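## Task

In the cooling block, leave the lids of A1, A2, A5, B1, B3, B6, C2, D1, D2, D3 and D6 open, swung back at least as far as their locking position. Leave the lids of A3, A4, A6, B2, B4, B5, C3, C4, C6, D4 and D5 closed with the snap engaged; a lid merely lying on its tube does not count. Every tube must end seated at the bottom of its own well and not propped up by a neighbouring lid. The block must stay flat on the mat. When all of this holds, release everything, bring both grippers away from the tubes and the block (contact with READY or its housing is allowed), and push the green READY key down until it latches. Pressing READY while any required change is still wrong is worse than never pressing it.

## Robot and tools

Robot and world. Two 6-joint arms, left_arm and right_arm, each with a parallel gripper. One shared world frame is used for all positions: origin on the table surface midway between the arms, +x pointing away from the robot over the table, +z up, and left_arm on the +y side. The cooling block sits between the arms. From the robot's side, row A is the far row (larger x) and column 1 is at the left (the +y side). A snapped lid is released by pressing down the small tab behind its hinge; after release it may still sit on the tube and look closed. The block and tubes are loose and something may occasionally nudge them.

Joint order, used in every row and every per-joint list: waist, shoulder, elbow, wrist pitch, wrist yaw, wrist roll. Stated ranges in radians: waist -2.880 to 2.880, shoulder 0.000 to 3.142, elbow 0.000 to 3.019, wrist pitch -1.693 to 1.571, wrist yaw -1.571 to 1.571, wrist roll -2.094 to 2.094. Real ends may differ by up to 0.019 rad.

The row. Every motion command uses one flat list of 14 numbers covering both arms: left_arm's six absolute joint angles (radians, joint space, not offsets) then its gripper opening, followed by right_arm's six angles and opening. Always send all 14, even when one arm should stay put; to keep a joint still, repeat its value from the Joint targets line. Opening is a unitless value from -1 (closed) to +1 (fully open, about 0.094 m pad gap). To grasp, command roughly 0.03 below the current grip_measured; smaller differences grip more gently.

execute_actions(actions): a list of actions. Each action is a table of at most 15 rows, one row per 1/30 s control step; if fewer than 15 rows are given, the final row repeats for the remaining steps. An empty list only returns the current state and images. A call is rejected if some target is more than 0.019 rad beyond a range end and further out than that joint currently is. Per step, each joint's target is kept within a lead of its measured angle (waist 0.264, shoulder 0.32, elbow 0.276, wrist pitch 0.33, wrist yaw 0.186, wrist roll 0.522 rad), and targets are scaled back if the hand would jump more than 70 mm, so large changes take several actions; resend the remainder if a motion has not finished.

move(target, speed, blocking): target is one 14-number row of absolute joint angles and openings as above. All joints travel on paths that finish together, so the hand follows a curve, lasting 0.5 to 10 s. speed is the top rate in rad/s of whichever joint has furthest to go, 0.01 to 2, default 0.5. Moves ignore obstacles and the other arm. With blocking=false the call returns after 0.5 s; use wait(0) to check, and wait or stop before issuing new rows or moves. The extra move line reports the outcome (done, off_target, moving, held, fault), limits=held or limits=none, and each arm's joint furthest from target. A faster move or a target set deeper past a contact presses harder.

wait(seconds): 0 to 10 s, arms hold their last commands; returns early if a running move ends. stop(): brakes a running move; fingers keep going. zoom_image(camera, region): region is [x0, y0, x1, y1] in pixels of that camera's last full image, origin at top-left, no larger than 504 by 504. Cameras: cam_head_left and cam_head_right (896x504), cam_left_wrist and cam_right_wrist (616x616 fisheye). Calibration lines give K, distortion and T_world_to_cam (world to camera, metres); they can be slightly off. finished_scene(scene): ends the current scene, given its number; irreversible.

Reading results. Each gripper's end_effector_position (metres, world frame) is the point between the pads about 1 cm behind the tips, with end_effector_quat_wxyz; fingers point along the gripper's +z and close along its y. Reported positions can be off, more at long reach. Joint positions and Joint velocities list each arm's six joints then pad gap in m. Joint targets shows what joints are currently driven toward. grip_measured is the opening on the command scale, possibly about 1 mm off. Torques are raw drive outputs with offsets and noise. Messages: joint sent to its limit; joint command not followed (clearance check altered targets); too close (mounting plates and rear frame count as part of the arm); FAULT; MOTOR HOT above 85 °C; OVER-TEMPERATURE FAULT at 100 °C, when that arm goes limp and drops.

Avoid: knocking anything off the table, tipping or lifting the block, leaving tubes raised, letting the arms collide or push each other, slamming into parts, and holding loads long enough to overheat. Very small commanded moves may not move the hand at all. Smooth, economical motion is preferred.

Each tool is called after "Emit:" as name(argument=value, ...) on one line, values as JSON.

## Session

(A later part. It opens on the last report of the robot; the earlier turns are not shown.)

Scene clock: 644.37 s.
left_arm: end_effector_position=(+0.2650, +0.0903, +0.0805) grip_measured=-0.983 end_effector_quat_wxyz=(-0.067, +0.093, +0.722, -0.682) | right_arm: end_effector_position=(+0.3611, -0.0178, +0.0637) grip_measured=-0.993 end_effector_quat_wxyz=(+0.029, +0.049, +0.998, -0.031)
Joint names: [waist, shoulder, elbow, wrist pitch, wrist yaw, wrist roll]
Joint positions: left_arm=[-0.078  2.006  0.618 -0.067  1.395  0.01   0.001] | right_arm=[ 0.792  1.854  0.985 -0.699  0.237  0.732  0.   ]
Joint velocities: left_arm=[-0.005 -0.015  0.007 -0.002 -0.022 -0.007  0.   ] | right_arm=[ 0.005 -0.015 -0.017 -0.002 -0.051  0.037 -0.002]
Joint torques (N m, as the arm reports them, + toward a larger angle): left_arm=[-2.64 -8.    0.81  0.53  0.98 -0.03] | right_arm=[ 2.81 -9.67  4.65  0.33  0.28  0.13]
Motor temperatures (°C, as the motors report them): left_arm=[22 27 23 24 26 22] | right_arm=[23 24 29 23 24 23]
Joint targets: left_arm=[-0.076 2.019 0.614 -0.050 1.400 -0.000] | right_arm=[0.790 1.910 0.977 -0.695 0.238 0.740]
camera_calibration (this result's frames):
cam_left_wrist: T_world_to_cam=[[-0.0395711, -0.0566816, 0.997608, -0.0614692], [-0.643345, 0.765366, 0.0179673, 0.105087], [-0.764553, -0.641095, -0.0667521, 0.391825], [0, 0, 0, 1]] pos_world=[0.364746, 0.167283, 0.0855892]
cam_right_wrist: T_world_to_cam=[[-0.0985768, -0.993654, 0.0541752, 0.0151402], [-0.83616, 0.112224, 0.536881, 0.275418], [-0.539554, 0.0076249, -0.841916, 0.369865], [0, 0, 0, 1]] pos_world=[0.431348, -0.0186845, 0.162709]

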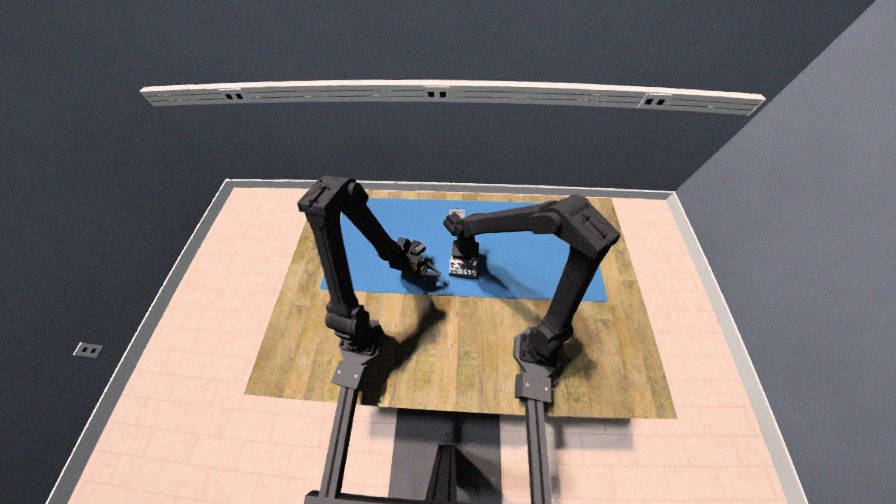

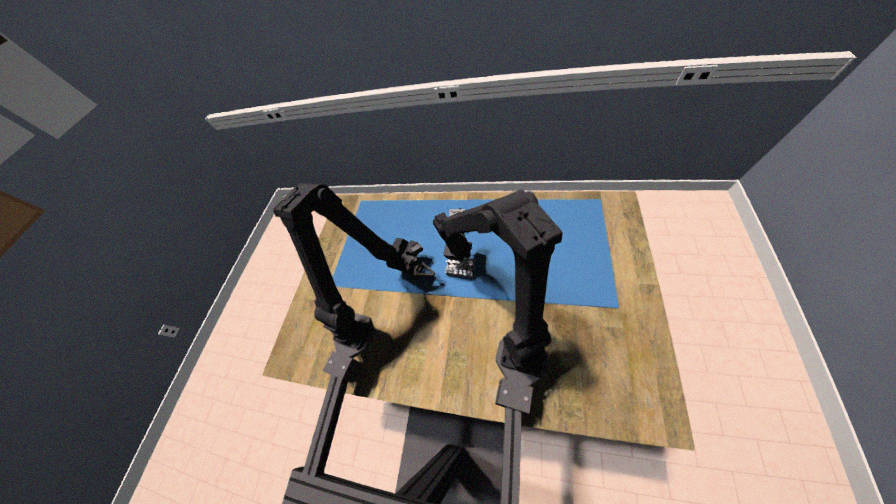

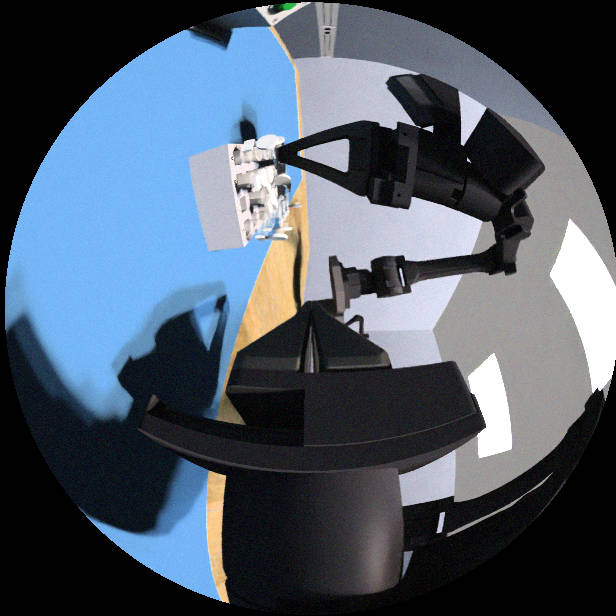

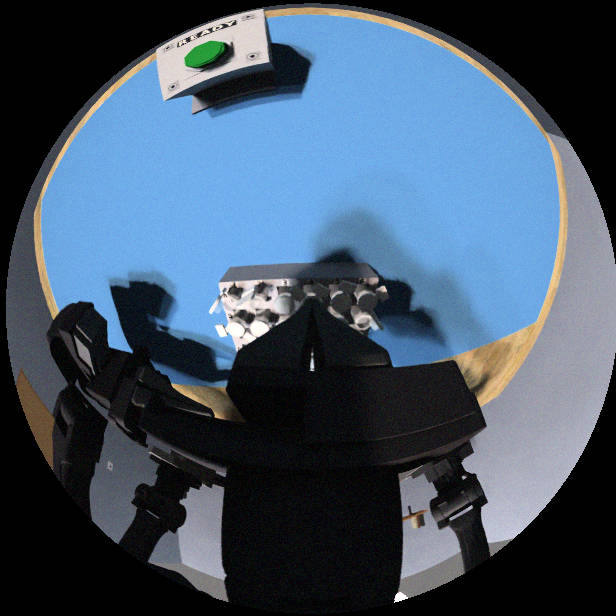

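Emit:
execute_actions(actions=[[[-0.076,2.019,0.614,-0.05,1.4,0,-1,0.79,1.88,0.977,-0.695,0.238,0.73,-1],[-0.076,2.019,0.614,-0.05,1.4,0,-1,0.79,1.855,0.977,-0.70,0.238,0.73,-1],[-0.076,2.019,0.614,-0.05,1.4,0,-1,0.788,1.845,0.977,-0.705,0.238,0.725,-1],[-0.076,2.019,0.614,-0.05,1.4,0,-1,0.785,1.838,0.977,-0.71,0.236,0.72,-1],[-0.076,2.019,0.614,-0.05,1.4,0,-1,0.782,1.833,0.977,-0.715,0.234,0.72,-1],[-0.076,2.019,0.614,-0.05,1.4,0,-1,0.78,1.829,0.977,-0.717,0.233,0.72,-1],[-0.076,2.019,0.614,-0.05,1.4,0,-1,0.778,1.826,0.977,-0.719,0.231,0.717,-1],[-0.076,2.019,0.614,-0.05,1.4,0,-1,0.775,1.824,0.977,-0.721,0.228,0.714,-1],[-0.076,2.019,0.614,-0.05,1.4,0,-1,0.771,1.823,0.977,-0.724,0.225,0.71,-1],[-0.076,2.019,0.614,-0.05,1.4,0,-1,0.766,1.822,0.977,-0.727,0.221,0.705,-1],[-0.076,2.019,0.614,-0.05,1.4,0,-1,0.761,1.821,0.977,-0.731,0.217,0.70,-1],[-0.076,2.019,0.614,-0.05,1.4,0,-1,0.756,1.82,0.977,-0.734,0.213,0.695,-1],[-0.076,2.019,0.614,-0.05,1.4,0,-1,0.751,1.819,0.977,-0.738,0.208,0.69,-1],[-0.076,2.019,0.614,-0.05,1.4,0,-1,0.746,1.818,0.977,-0.741,0.204,0.685,-1],[-0.076,2.019,0.614,-0.05,1.4,0,-1,0.741,1.817,0.977,-0.745,0.2,0.68,-1]],[[-0.076,2.019,0.614,-0.05,1.4,0,-1,0.736,1.816,0.977,-0.748,0.196,0.675,-1],[-0.076,2.019,0.614,-0.05,1.4,0,-1,0.731,1.815,0.977,-0.752,0.191,0.67,-1],[-0.076,2.019,0.614,-0.05,1.4,0,-1,0.726,1.814,0.977,-0.755,0.187,0.665,-1],[-0.076,2.019,0.614,-0.05,1.4,0,-1,0.721,1.813,0.977,-0.759,0.183,0.66,-1],[-0.076,2.019,0.614,-0.05,1.4,0,-1,0.716,1.812,0.977,-0.762,0.179,0.655,-1],[-0.076,2.019,0.614,-0.05,1.4,0,-1,0.711,1.811,0.977,-0.766,0.174,0.65,-1],[-0.076,2.019,0.614,-0.05,1.4,0,-1,0.706,1.81,0.977,-0.769,0.17,0.645,-1],[-0.076,2.019,0.614,-0.05,1.4,0,-1,0.701,1.81,0.977,-0.773,0.166,0.64,-1],[-0.076,2.019,0.614,-0.05,1.4,0,-1,0.697,1.81,0.977,-0.776,0.162,0.635,-1],[-0.076,2.019,0.614,-0.05,1.4,0,-1,0.693,1.81,0.977,-0.779,0.158,0.632,-1],[-0.076,2.019,0.614,-0.05,1.4,0,-1,0.69,1.81,0.977,-0.781,0.155,0.63,-1],[-0.076,2.019,0.614,-0.05,1.4,0,-1,0.688,1.81,0.977,-0.781,0.155,0.63,-1]]])

Emit:
wait(seconds=0.3)

Emit:
zoom_image(camera="cam_right_wrist", region=[180, 230, 380, 370])

Scene clock: 661.03 s.
left_arm: end_effector_position=(+0.2650, +0.0903, +0.0805) grip_measured=-0.983 end_effector_quat_wxyz=(-0.067, +0.093, +0.722, -0.682) | right_arm: end_effector_position=(+0.3664, -0.0485, +0.0718) grip_measured=-0.993 end_effector_quat_wxyz=(-0.014, +0.050, +0.999, -0.014)
Joint names: [waist, shoulder, elbow, wrist pitch, wrist yaw, wrist roll]
Joint positions: left_arm=[-0.078  2.006  0.618 -0.067  1.395  0.01   0.001] | right_arm=[ 0.699  1.818  0.985 -0.765  0.159  0.646  0.   ]
Joint velocities: left_arm=[-0.015  0.005 -0.017  0.012 -0.051  0.051 -0.   ] | right_arm=[-0.034 -0.005 -0.007  0.007  0.022  0.007  0.001]
Joint torques (N m, as the arm reports them, + toward a larger angle): left_arm=[-2.75 -8.29  0.81  0.55  0.99 -0.05] | right_arm=[  3.36 -14.61   4.59  -0.68  -0.03  -0.14]
Motor temperatures (°C, as the motors report them): left_arm=[22 27 23 24 26 22] | right_arm=[23 24 29 23 24 23]
Joint targets: left_arm=[-0.076 2.019 0.614 -0.050 1.400 -0.000] | right_arm=[0.688 1.810 0.977 -0.781 0.155 0.630]
camera_calibration (this result's frames):
cam_left_wrist: T_world_to_cam=[[-0.0395711, -0.0566816, 0.997608, -0.0614692], [-0.643345, 0.765366, 0.0179673, 0.105087], [-0.764553, -0.641095, -0.0667521, 0.391825], [0, 0, 0, 1]] pos_world=[0.364746, 0.167283, 0.0855892]
cam_right_wrist: T_world_to_cam=[[-0.0978771, -0.994935, 0.0229174, -0.0133292], [-0.787806, 0.0915305, 0.609084, 0.255068], [-0.608097, 0.0415609, -0.792774, 0.402987], [0, 0, 0, 1]] pos_world=[0.444694, -0.0533566, 0.164426]

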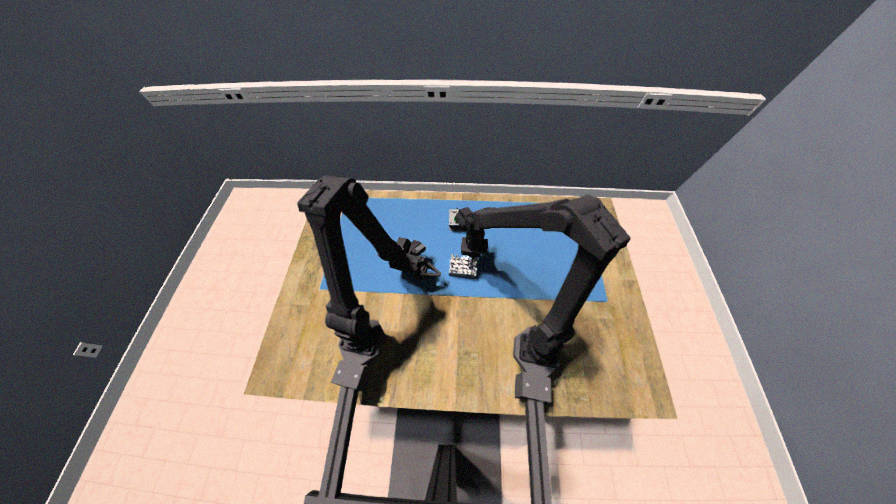

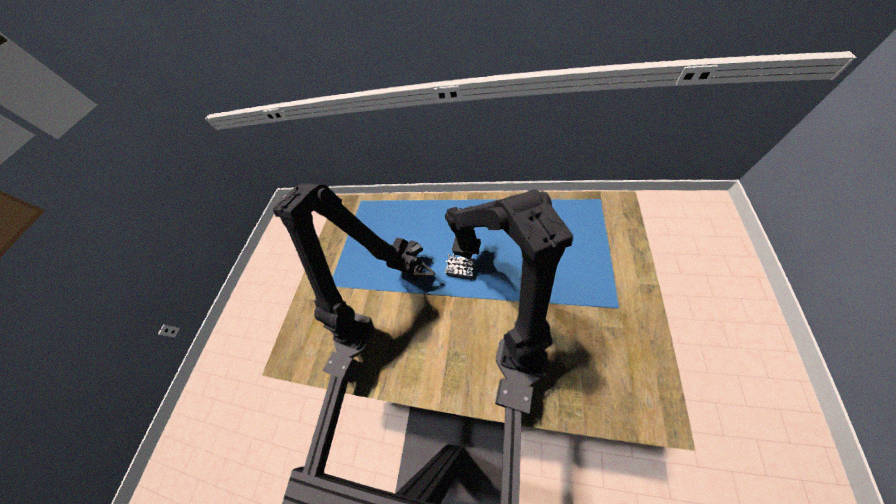

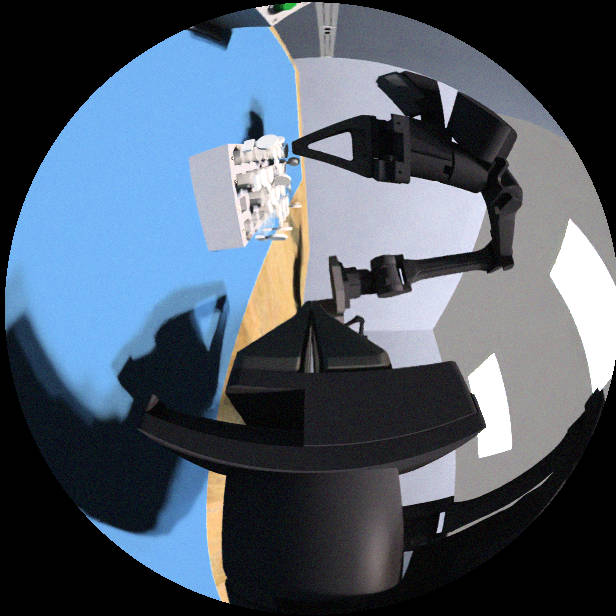

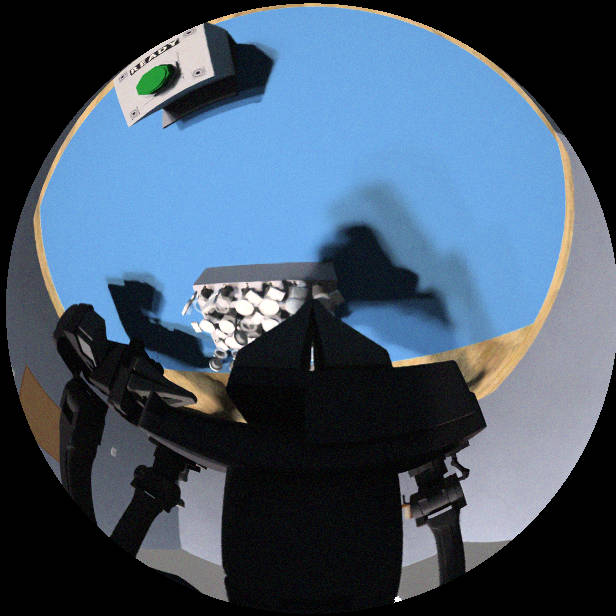

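Scene clock: 661.33 s.
left_arm: end_effector_position=(+0.2650, +0.0903, +0.0805) grip_measured=-0.983 end_effector_quat_wxyz=(-0.067, +0.093, +0.722, -0.682) | right_arm: end_effector_position=(+0.3663, -0.0486, +0.0717) grip_measured=-0.993 end_effector_quat_wxyz=(-0.014, +0.047, +0.999, -0.013)
Joint names: [waist, shoulder, elbow, wrist pitch, wrist yaw, wrist roll]
Joint positions: left_arm=[-0.078  2.006  0.618 -0.067  1.395  0.01   0.001] | right_arm=[ 0.699  1.818  0.985 -0.765  0.158  0.64   0.   ]
Joint velocities: left_arm=[-0.005 -0.015  0.002  0.002 -0.095 -0.037  0.001] | right_arm=[-0.015 -0.015 -0.017 -0.002 -0.051 -0.007 -0.   ]
Joint torques (N m, as the arm reports them, + toward a larger angle): left_arm=[-2.6  -8.23  0.91  0.54  0.97 -0.03] | right_arm=[  1.87 -14.35   4.4   -0.4    0.02  -0.24]
Motor temperatures (°C, as the motors report them): left_arm=[22 27 23 24 26 22] | right_arm=[23 24 29 23 24 23]
Joint targets: left_arm=[-0.076 2.019 0.614 -0.050 1.400 -0.000] | right_arm=[0.688 1.810 0.977 -0.781 0.155 0.630]
wait: 0.30 s; no rest
camera_calibration (this result's frames):
cam_left_wrist: T_world_to_cam=[[-0.0395711, -0.0566816, 0.997608, -0.0614692], [-0.643345, 0.765366, 0.0179673, 0.105087], [-0.764553, -0.641095, -0.0667521, 0.391825], [0, 0, 0, 1]] pos_world=[0.364746, 0.167283, 0.0855892]
cam_right_wrist: T_world_to_cam=[[-0.0917538, -0.99553, 0.0223964, -0.0156509], [-0.787782, 0.0863269, 0.609875, 0.254712], [-0.609082, 0.0383149, -0.792181, 0.403089], [0, 0, 0, 1]] pos_world=[0.444736, -0.0530138, 0.164328]

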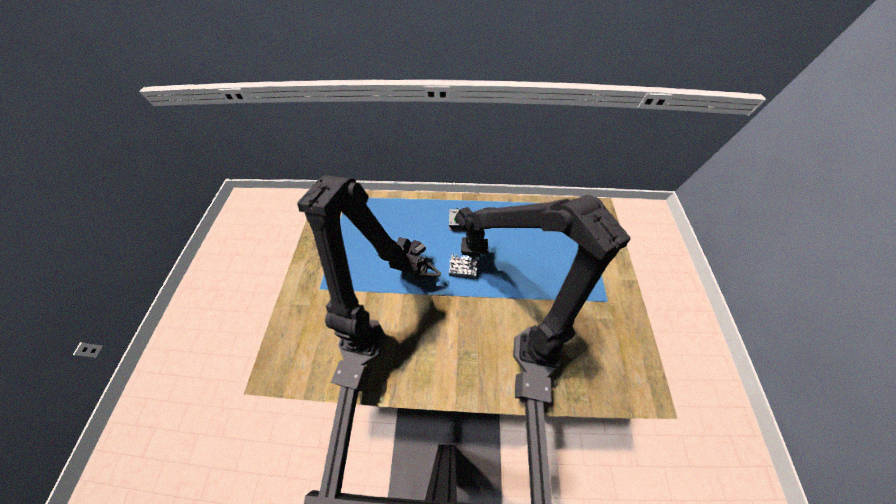

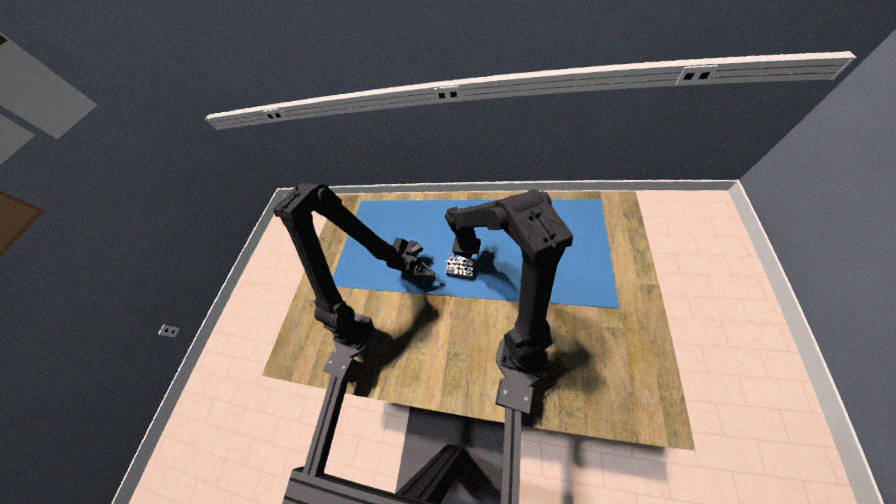

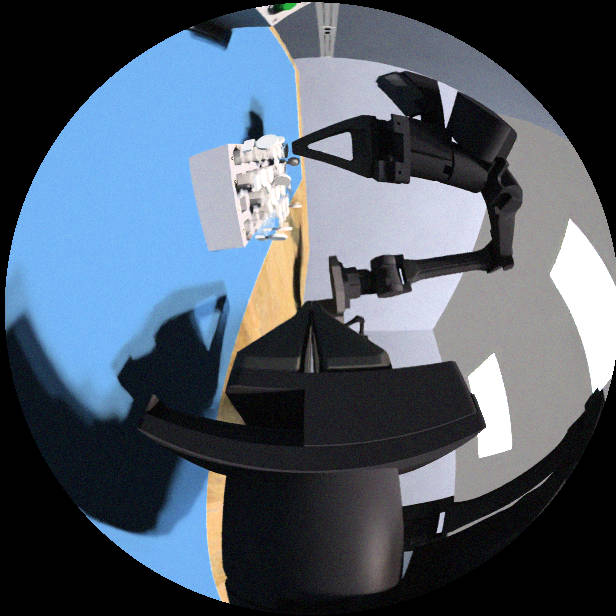

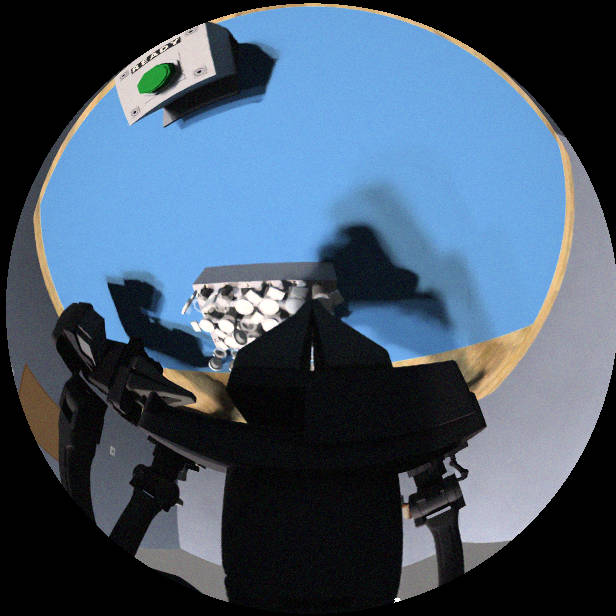

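Region (180, 230, 380, 370) of cam_right_wrist's 616x616 image, scaled by 2.520, with more detail than that image has; it fills the top 353 rows of this view, and the rest is white.

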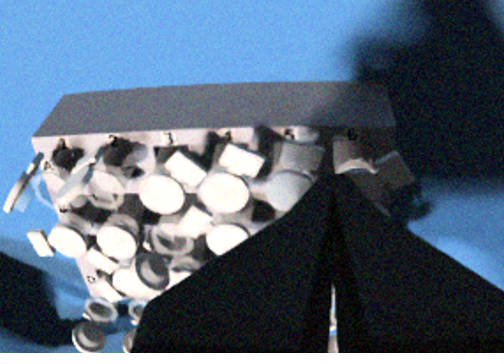

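Emit:
execute_actions(actions=[[[-0.076,2.019,0.614,-0.05,1.4,0,-1,0.694,1.82,0.977,-0.784,0.165,0.63,-1],[-0.076,2.019,0.614,-0.05,1.4,0,-1,0.694,1.83,0.977,-0.787,0.17,0.63,-1],[-0.076,2.019,0.614,-0.05,1.4,0,-1,0.694,1.836,0.977,-0.787,0.174,0.63,-1],[-0.076,2.019,0.614,-0.05,1.4,0,-1,0.694,1.839,0.977,-0.787,0.174,0.63,-1],[-0.076,2.019,0.614,-0.05,1.4,0,-1,0.694,1.842,0.977,-0.787,0.174,0.63,-1],[-0.076,2.019,0.614,-0.05,1.4,0,-1,0.694,1.845,0.977,-0.78,0.172,0.63,-1],[-0.076,2.019,0.614,-0.05,1.4,0,-1,0.694,1.848,0.977,-0.772,0.172,0.63,-1],[-0.076,2.019,0.614,-0.05,1.4,0,-1,0.694,1.851,0.977,-0.772,0.172,0.63,-1],[-0.076,2.019,0.614,-0.05,1.4,0,-1,0.694,1.854,0.977,-0.772,0.172,0.63,-1],[-0.076,2.019,0.614,-0.05,1.4,0,-1,0.694,1.858,0.977,-0.772,0.172,0.63,-1],[-0.076,2.019,0.614,-0.05,1.4,0,-1,0.694,1.862,0.977,-0.772,0.172,0.63,-1]]])

Emit:
zoom_image(camera="cam_right_wrist", region=[240, 250, 380, 350])

Emit:
zoom_image(camera="cam_left_wrist", region=[240, 120, 330, 210])

Scene clock: 669.00 s.
left_arm: end_effector_position=(+0.2650, +0.0903, +0.0805) grip_measured=-0.983 end_effector_quat_wxyz=(-0.067, +0.093, +0.722, -0.682) | right_arm: end_effector_position=(+0.3627, -0.0520, +0.0642) grip_measured=-0.993 end_effector_quat_wxyz=(-0.021, +0.044, +0.998, -0.026)
Joint names: [waist, shoulder, elbow, wrist pitch, wrist yaw, wrist roll]
Joint positions: left_arm=[-0.078  2.006  0.618 -0.067  1.395  0.01   0.001] | right_arm=[ 0.699  1.837  0.985 -0.771  0.171  0.639  0.   ]
Joint velocities: left_arm=[-0.005 -0.005 -0.007  0.002  0.007  0.066 -0.001] | right_arm=[-0.005 -0.034  0.002 -0.002 -0.037 -0.037 -0.001]
Joint torques (N m, as the arm reports them, + toward a larger angle): left_arm=[-2.38 -8.42  0.85  0.48  0.97 -0.02] | right_arm=[  2.71 -12.46   4.54   0.     0.21  -0.12]
Motor temperatures (°C, as the motors report them): left_arm=[22 27 23 24 26 22] | right_arm=[23 24 29 23 24 23]
Joint targets: left_arm=[-0.076 2.019 0.614 -0.050 1.400 0.000] | right_arm=[0.694 1.862 0.977 -0.772 0.172 0.630]
camera_calibration (this result's frames):
cam_left_wrist: T_world_to_cam=[[-0.0395711, -0.0566816, 0.997608, -0.0614692], [-0.643345, 0.765366, 0.0179673, 0.105087], [-0.764553, -0.641095, -0.0667521, 0.391825], [0, 0, 0, 1]] pos_world=[0.364746, 0.167283, 0.0855892]
cam_right_wrist: T_world_to_cam=[[-0.0857477, -0.995199, 0.0471814, -0.0229916], [-0.77949, 0.0965051, 0.618937, 0.253671], [-0.620518, 0.0162949, -0.784023, 0.39753], [0, 0, 0, 1]] pos_world=[0.442437, -0.0538395, 0.155751]

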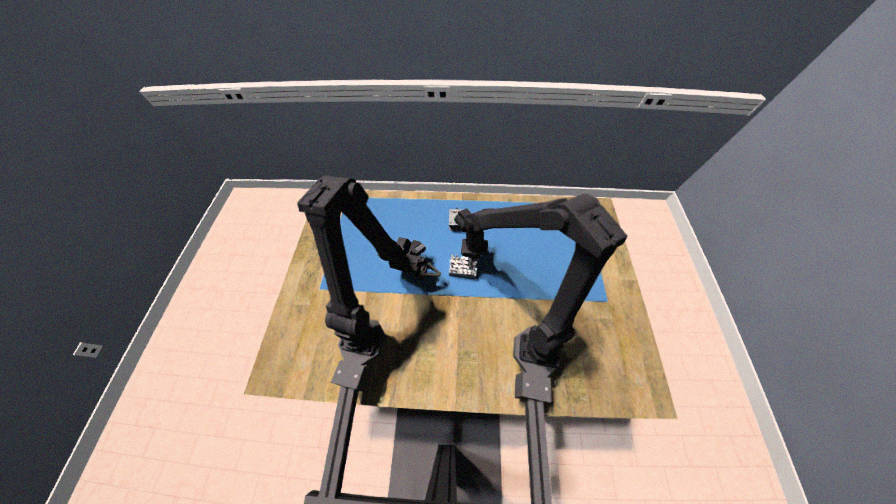

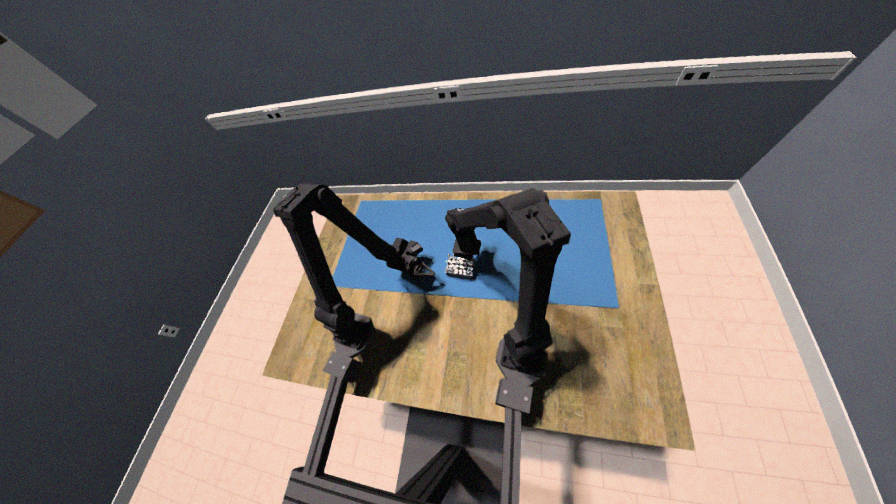

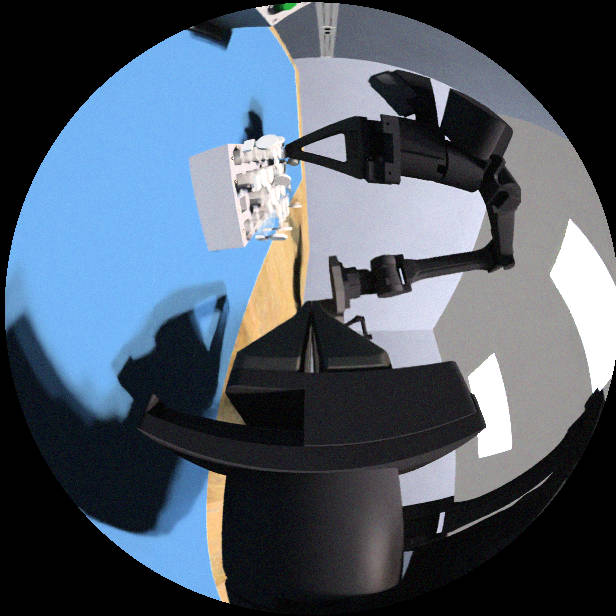

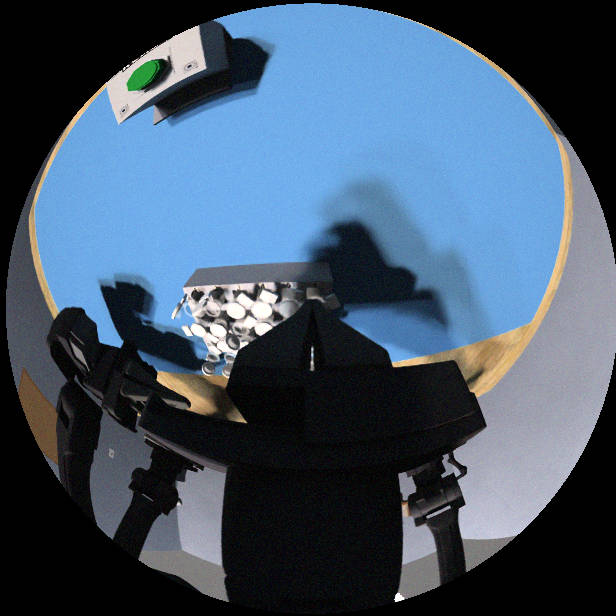

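Region (240, 250, 380, 350) of cam_right_wrist's 616x616 image, scaled by 3.600, with more detail than that image has; it fills the top 360 rows of this view, and the rest is white.

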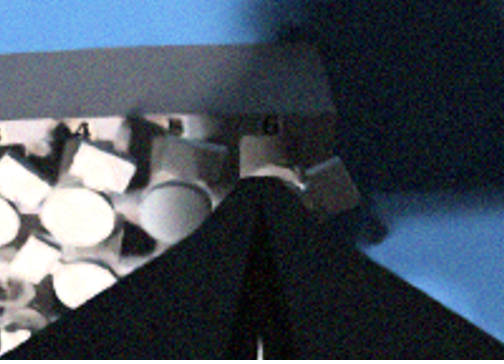

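Region (240, 120, 330, 210) of cam_left_wrist's 616x616 image, scaled by 5.600, with more detail than that image has.

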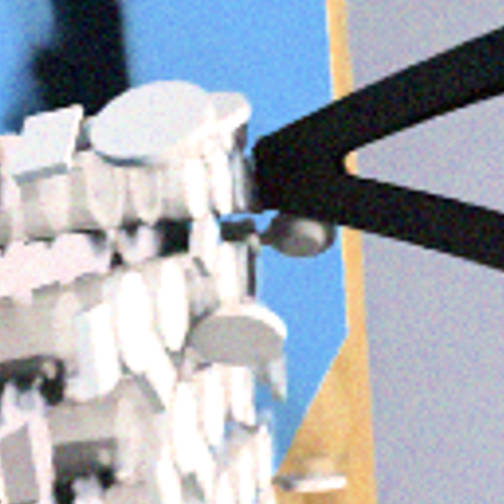

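Emit:
execute_actions(actions=[[[-0.076,2.019,0.614,-0.05,1.4,0,-1,0.694,1.84,0.99,-0.772,0.172,0.64,-1],[-0.076,2.019,0.614,-0.05,1.4,0,-1,0.694,1.83,1.005,-0.772,0.172,0.65,-1],[-0.076,2.019,0.614,-0.05,1.4,0,-1,0.694,1.826,1.02,-0.772,0.172,0.66,-1],[-0.076,2.019,0.614,-0.05,1.4,0,-1,0.694,1.824,1.03,-0.772,0.174,0.68,-1],[-0.076,2.019,0.614,-0.05,1.4,0,-1,0.694,1.824,1.035,-0.772,0.176,0.71,-1],[-0.076,2.019,0.614,-0.05,1.4,0,-1,0.694,1.824,1.04,-0.772,0.178,0.74,-1],[-0.076,2.019,0.614,-0.05,1.4,0,-1,0.694,1.83,1.045,-0.772,0.18,0.78,-1],[-0.076,2.019,0.614,-0.05,1.4,0,-1,0.694,1.836,1.05,-0.772,0.18,0.82,-1],[-0.076,2.019,0.614,-0.05,1.4,0,-1,0.694,1.842,1.055,-0.772,0.18,0.86,-1],[-0.076,2.019,0.614,-0.05,1.4,0,-1,0.694,1.847,1.06,-0.772,0.18,0.90,-1],[-0.076,2.019,0.614,-0.05,1.4,0,-1,0.694,1.851,1.065,-0.772,0.18,0.94,-1],[-0.076,2.019,0.614,-0.05,1.4,0,-1,0.694,1.855,1.069,-0.772,0.18,0.97,-1],[-0.076,2.019,0.614,-0.05,1.4,0,-1,0.694,1.859,1.071,-0.772,0.18,1.0,-1],[-0.076,2.019,0.614,-0.05,1.4,0,-1,0.694,1.863,1.072,-0.772,0.18,1.01,-1],[-0.076,2.019,0.614,-0.05,1.4,0,-1,0.694,1.866,1.072,-0.772,0.18,1.015,-1]]])

Emit:
wait(seconds=0.5)

Emit:
zoom_image(camera="cam_right_wrist", region=[220, 250, 400, 380])

Emit:
zoom_image(camera="cam_left_wrist", region=[240, 110, 330, 200])

Scene clock: 712.97 s.
left_arm: end_effector_position=(+0.2650, +0.0903, +0.0805) grip_measured=-0.983 end_effector_quat_wxyz=(-0.067, +0.093, +0.722, -0.682) | right_arm: end_effector_position=(+0.3857, -0.0416, +0.0760) grip_measured=-0.993 end_effector_quat_wxyz=(+0.003, +0.183, +0.983, -0.015)
Joint names: [waist, shoulder, elbow, wrist pitch, wrist yaw, wrist roll]
Joint positions: left_arm=[-0.078  2.006  0.618 -0.067  1.395  0.01   0.001] | right_arm=[ 0.699  1.837  1.032 -0.771  0.177  0.91   0.   ]
Joint velocities: left_arm=[ 0.005 -0.005  0.002 -0.017  0.007 -0.007 -0.   ] | right_arm=[-0.005  0.044  0.129 -0.012  0.007  0.667  0.001]
Joint torques (N m, as the arm reports them, + toward a larger angle): left_arm=[-2.66 -8.22  0.85  0.59  0.98 -0.03] | right_arm=[  2.31 -13.3    7.26   0.16   0.3   -0.04]
Motor temperatures (°C, as the motors report them): left_arm=[22 27 23 24 26 22] | right_arm=[23 24 29 23 24 23]
Joint targets: left_arm=[-0.076 2.019 0.614 -0.050 1.400 -0.000] | right_arm=[0.694 1.866 1.072 -0.772 0.180 1.015]
camera_calibration (this result's frames):
cam_left_wrist: T_world_to_cam=[[-0.0395711, -0.0566816, 0.997608, -0.0614692], [-0.643345, 0.765366, 0.0179673, 0.105087], [-0.764553, -0.641095, -0.0667521, 0.391825], [0, 0, 0, 1]] pos_world=[0.364746, 0.167283, 0.0855892]
cam_right_wrist: T_world_to_cam=[[-0.357905, -0.933494, 0.0222079, 0.0982664], [-0.756248, 0.303735, 0.579512, 0.265922], [-0.547716, 0.190616, -0.814661, 0.40237], [0, 0, 0, 1]] pos_world=[0.456657, -0.0657368, 0.171509]

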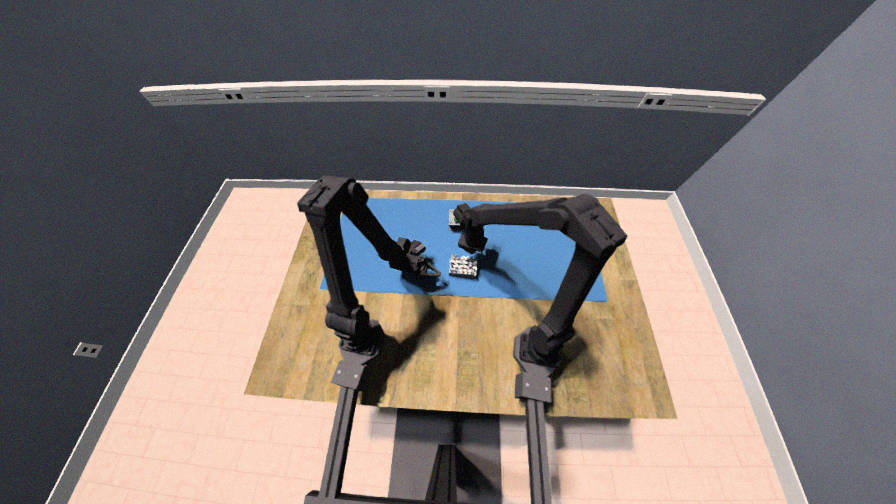

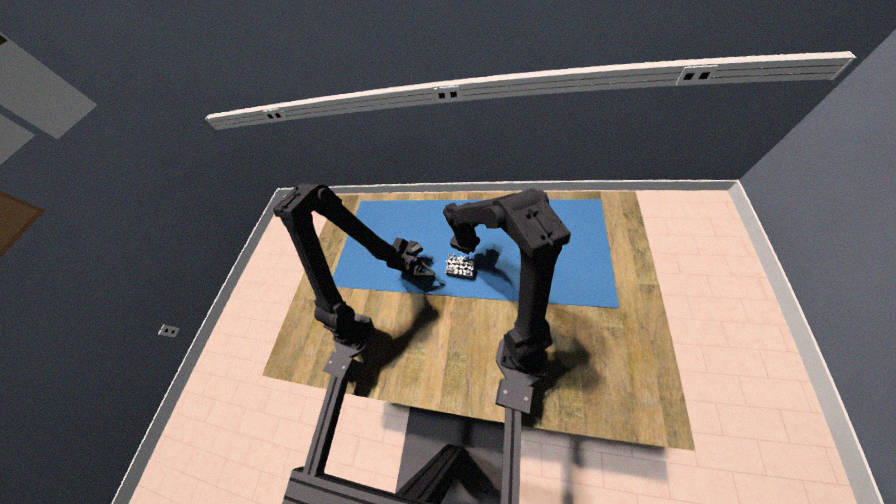

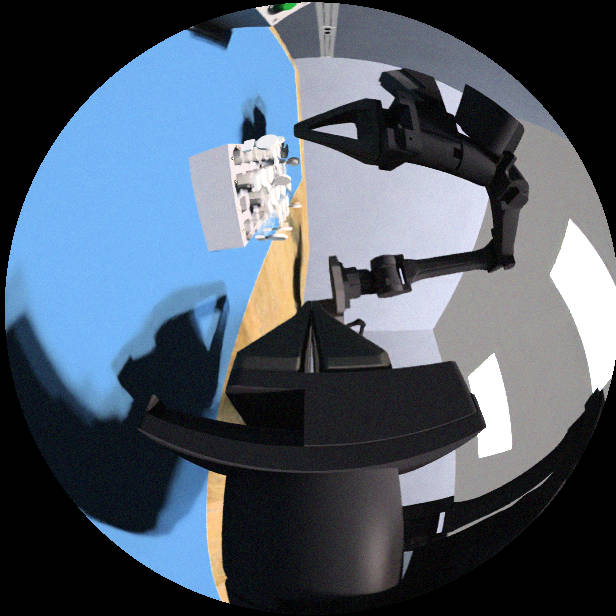

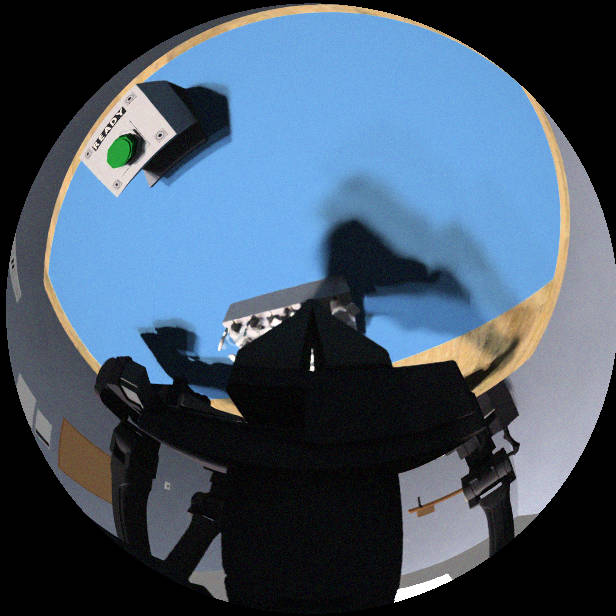

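Scene clock: 713.47 s.
left_arm: end_effector_position=(+0.2650, +0.0903, +0.0805) grip_measured=-0.983 end_effector_quat_wxyz=(-0.067, +0.093, +0.722, -0.682) | right_arm: end_effector_position=(+0.3857, -0.0409, +0.0720) grip_measured=-0.993 end_effector_quat_wxyz=(+0.001, +0.227, +0.974, -0.017)
Joint names: [waist, shoulder, elbow, wrist pitch, wrist yaw, wrist roll]
Joint positions: left_arm=[-0.078  2.006  0.618 -0.067  1.395  0.01   0.001] | right_arm=[ 0.699  1.849  1.037 -0.771  0.177  1.003  0.   ]
Joint velocities: left_arm=[-0.015 -0.005  0.012 -0.007  0.007  0.007  0.001] | right_arm=[-0.005  0.015 -0.017  0.002  0.007 -0.051 -0.   ]
Joint torques (N m, as the arm reports them, + toward a larger angle): left_arm=[-2.59 -8.47  0.83  0.62  0.97 -0.02] | right_arm=[  2.21 -12.78   7.34   0.08   0.32   0.03]
Motor temperatures (°C, as the motors report them): left_arm=[22 27 23 24 26 22] | right_arm=[23 24 29 23 24 23]
Joint targets: left_arm=[-0.076 2.019 0.614 -0.050 1.400 0.000] | right_arm=[0.694 1.866 1.072 -0.772 0.180 1.015]
wait: 0.50 s; no rest
camera_calibration (this result's frames):
cam_left_wrist: T_world_to_cam=[[-0.0395711, -0.0566816, 0.997608, -0.0614692], [-0.643345, 0.765366, 0.0179673, 0.105087], [-0.764553, -0.641095, -0.0667521, 0.391825], [0, 0, 0, 1]] pos_world=[0.364746, 0.167283, 0.0855892]
cam_right_wrist: T_world_to_cam=[[-0.441614, -0.896786, 0.0274212, 0.132423], [-0.723195, 0.373887, 0.580687, 0.258081], [-0.531005, 0.236609, -0.813665, 0.394283], [0, 0, 0, 1]] pos_world=[0.454489, -0.0710289, 0.167319]

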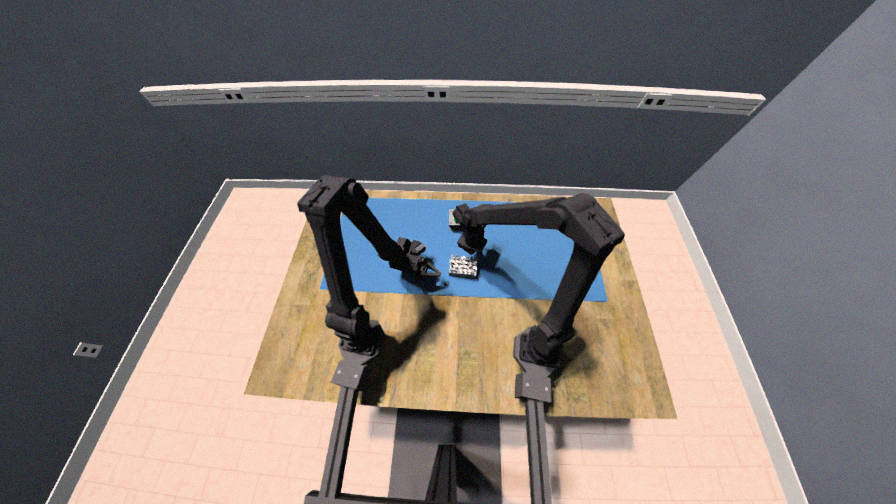

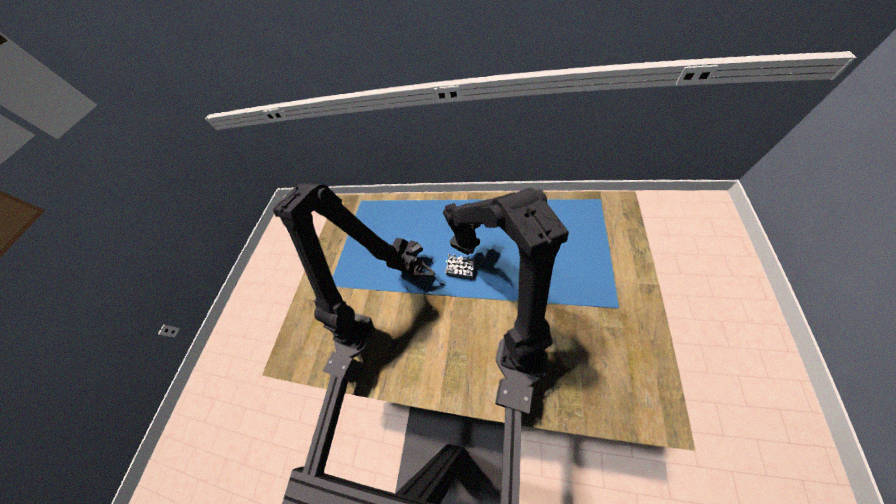

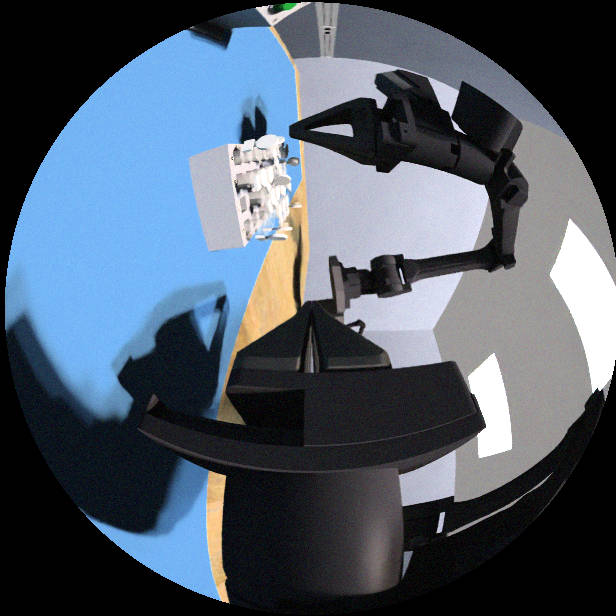

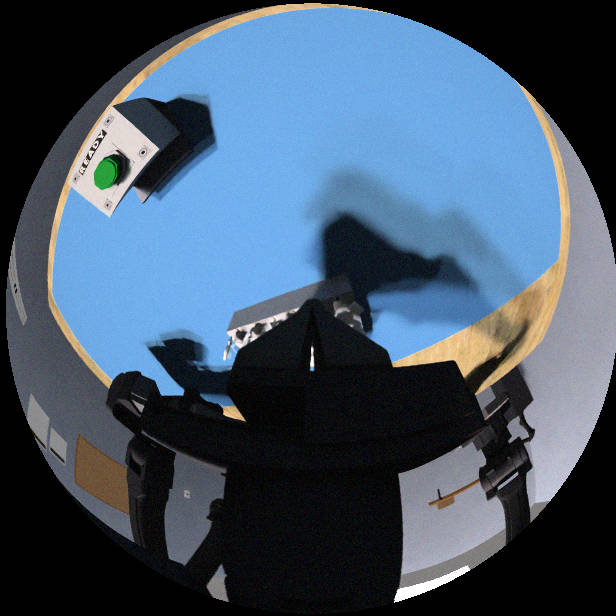

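Region (220, 250, 400, 380) of cam_right_wrist's 616x616 image, scaled by 2.800, with more detail than that image has.

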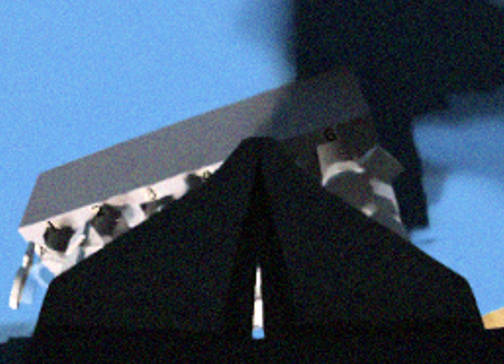

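Region (240, 110, 330, 200) of cam_left_wrist's 616x616 image, scaled by 5.600, with more detail than that image has.

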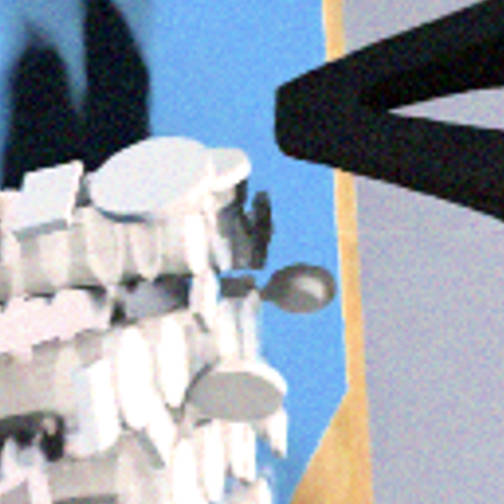

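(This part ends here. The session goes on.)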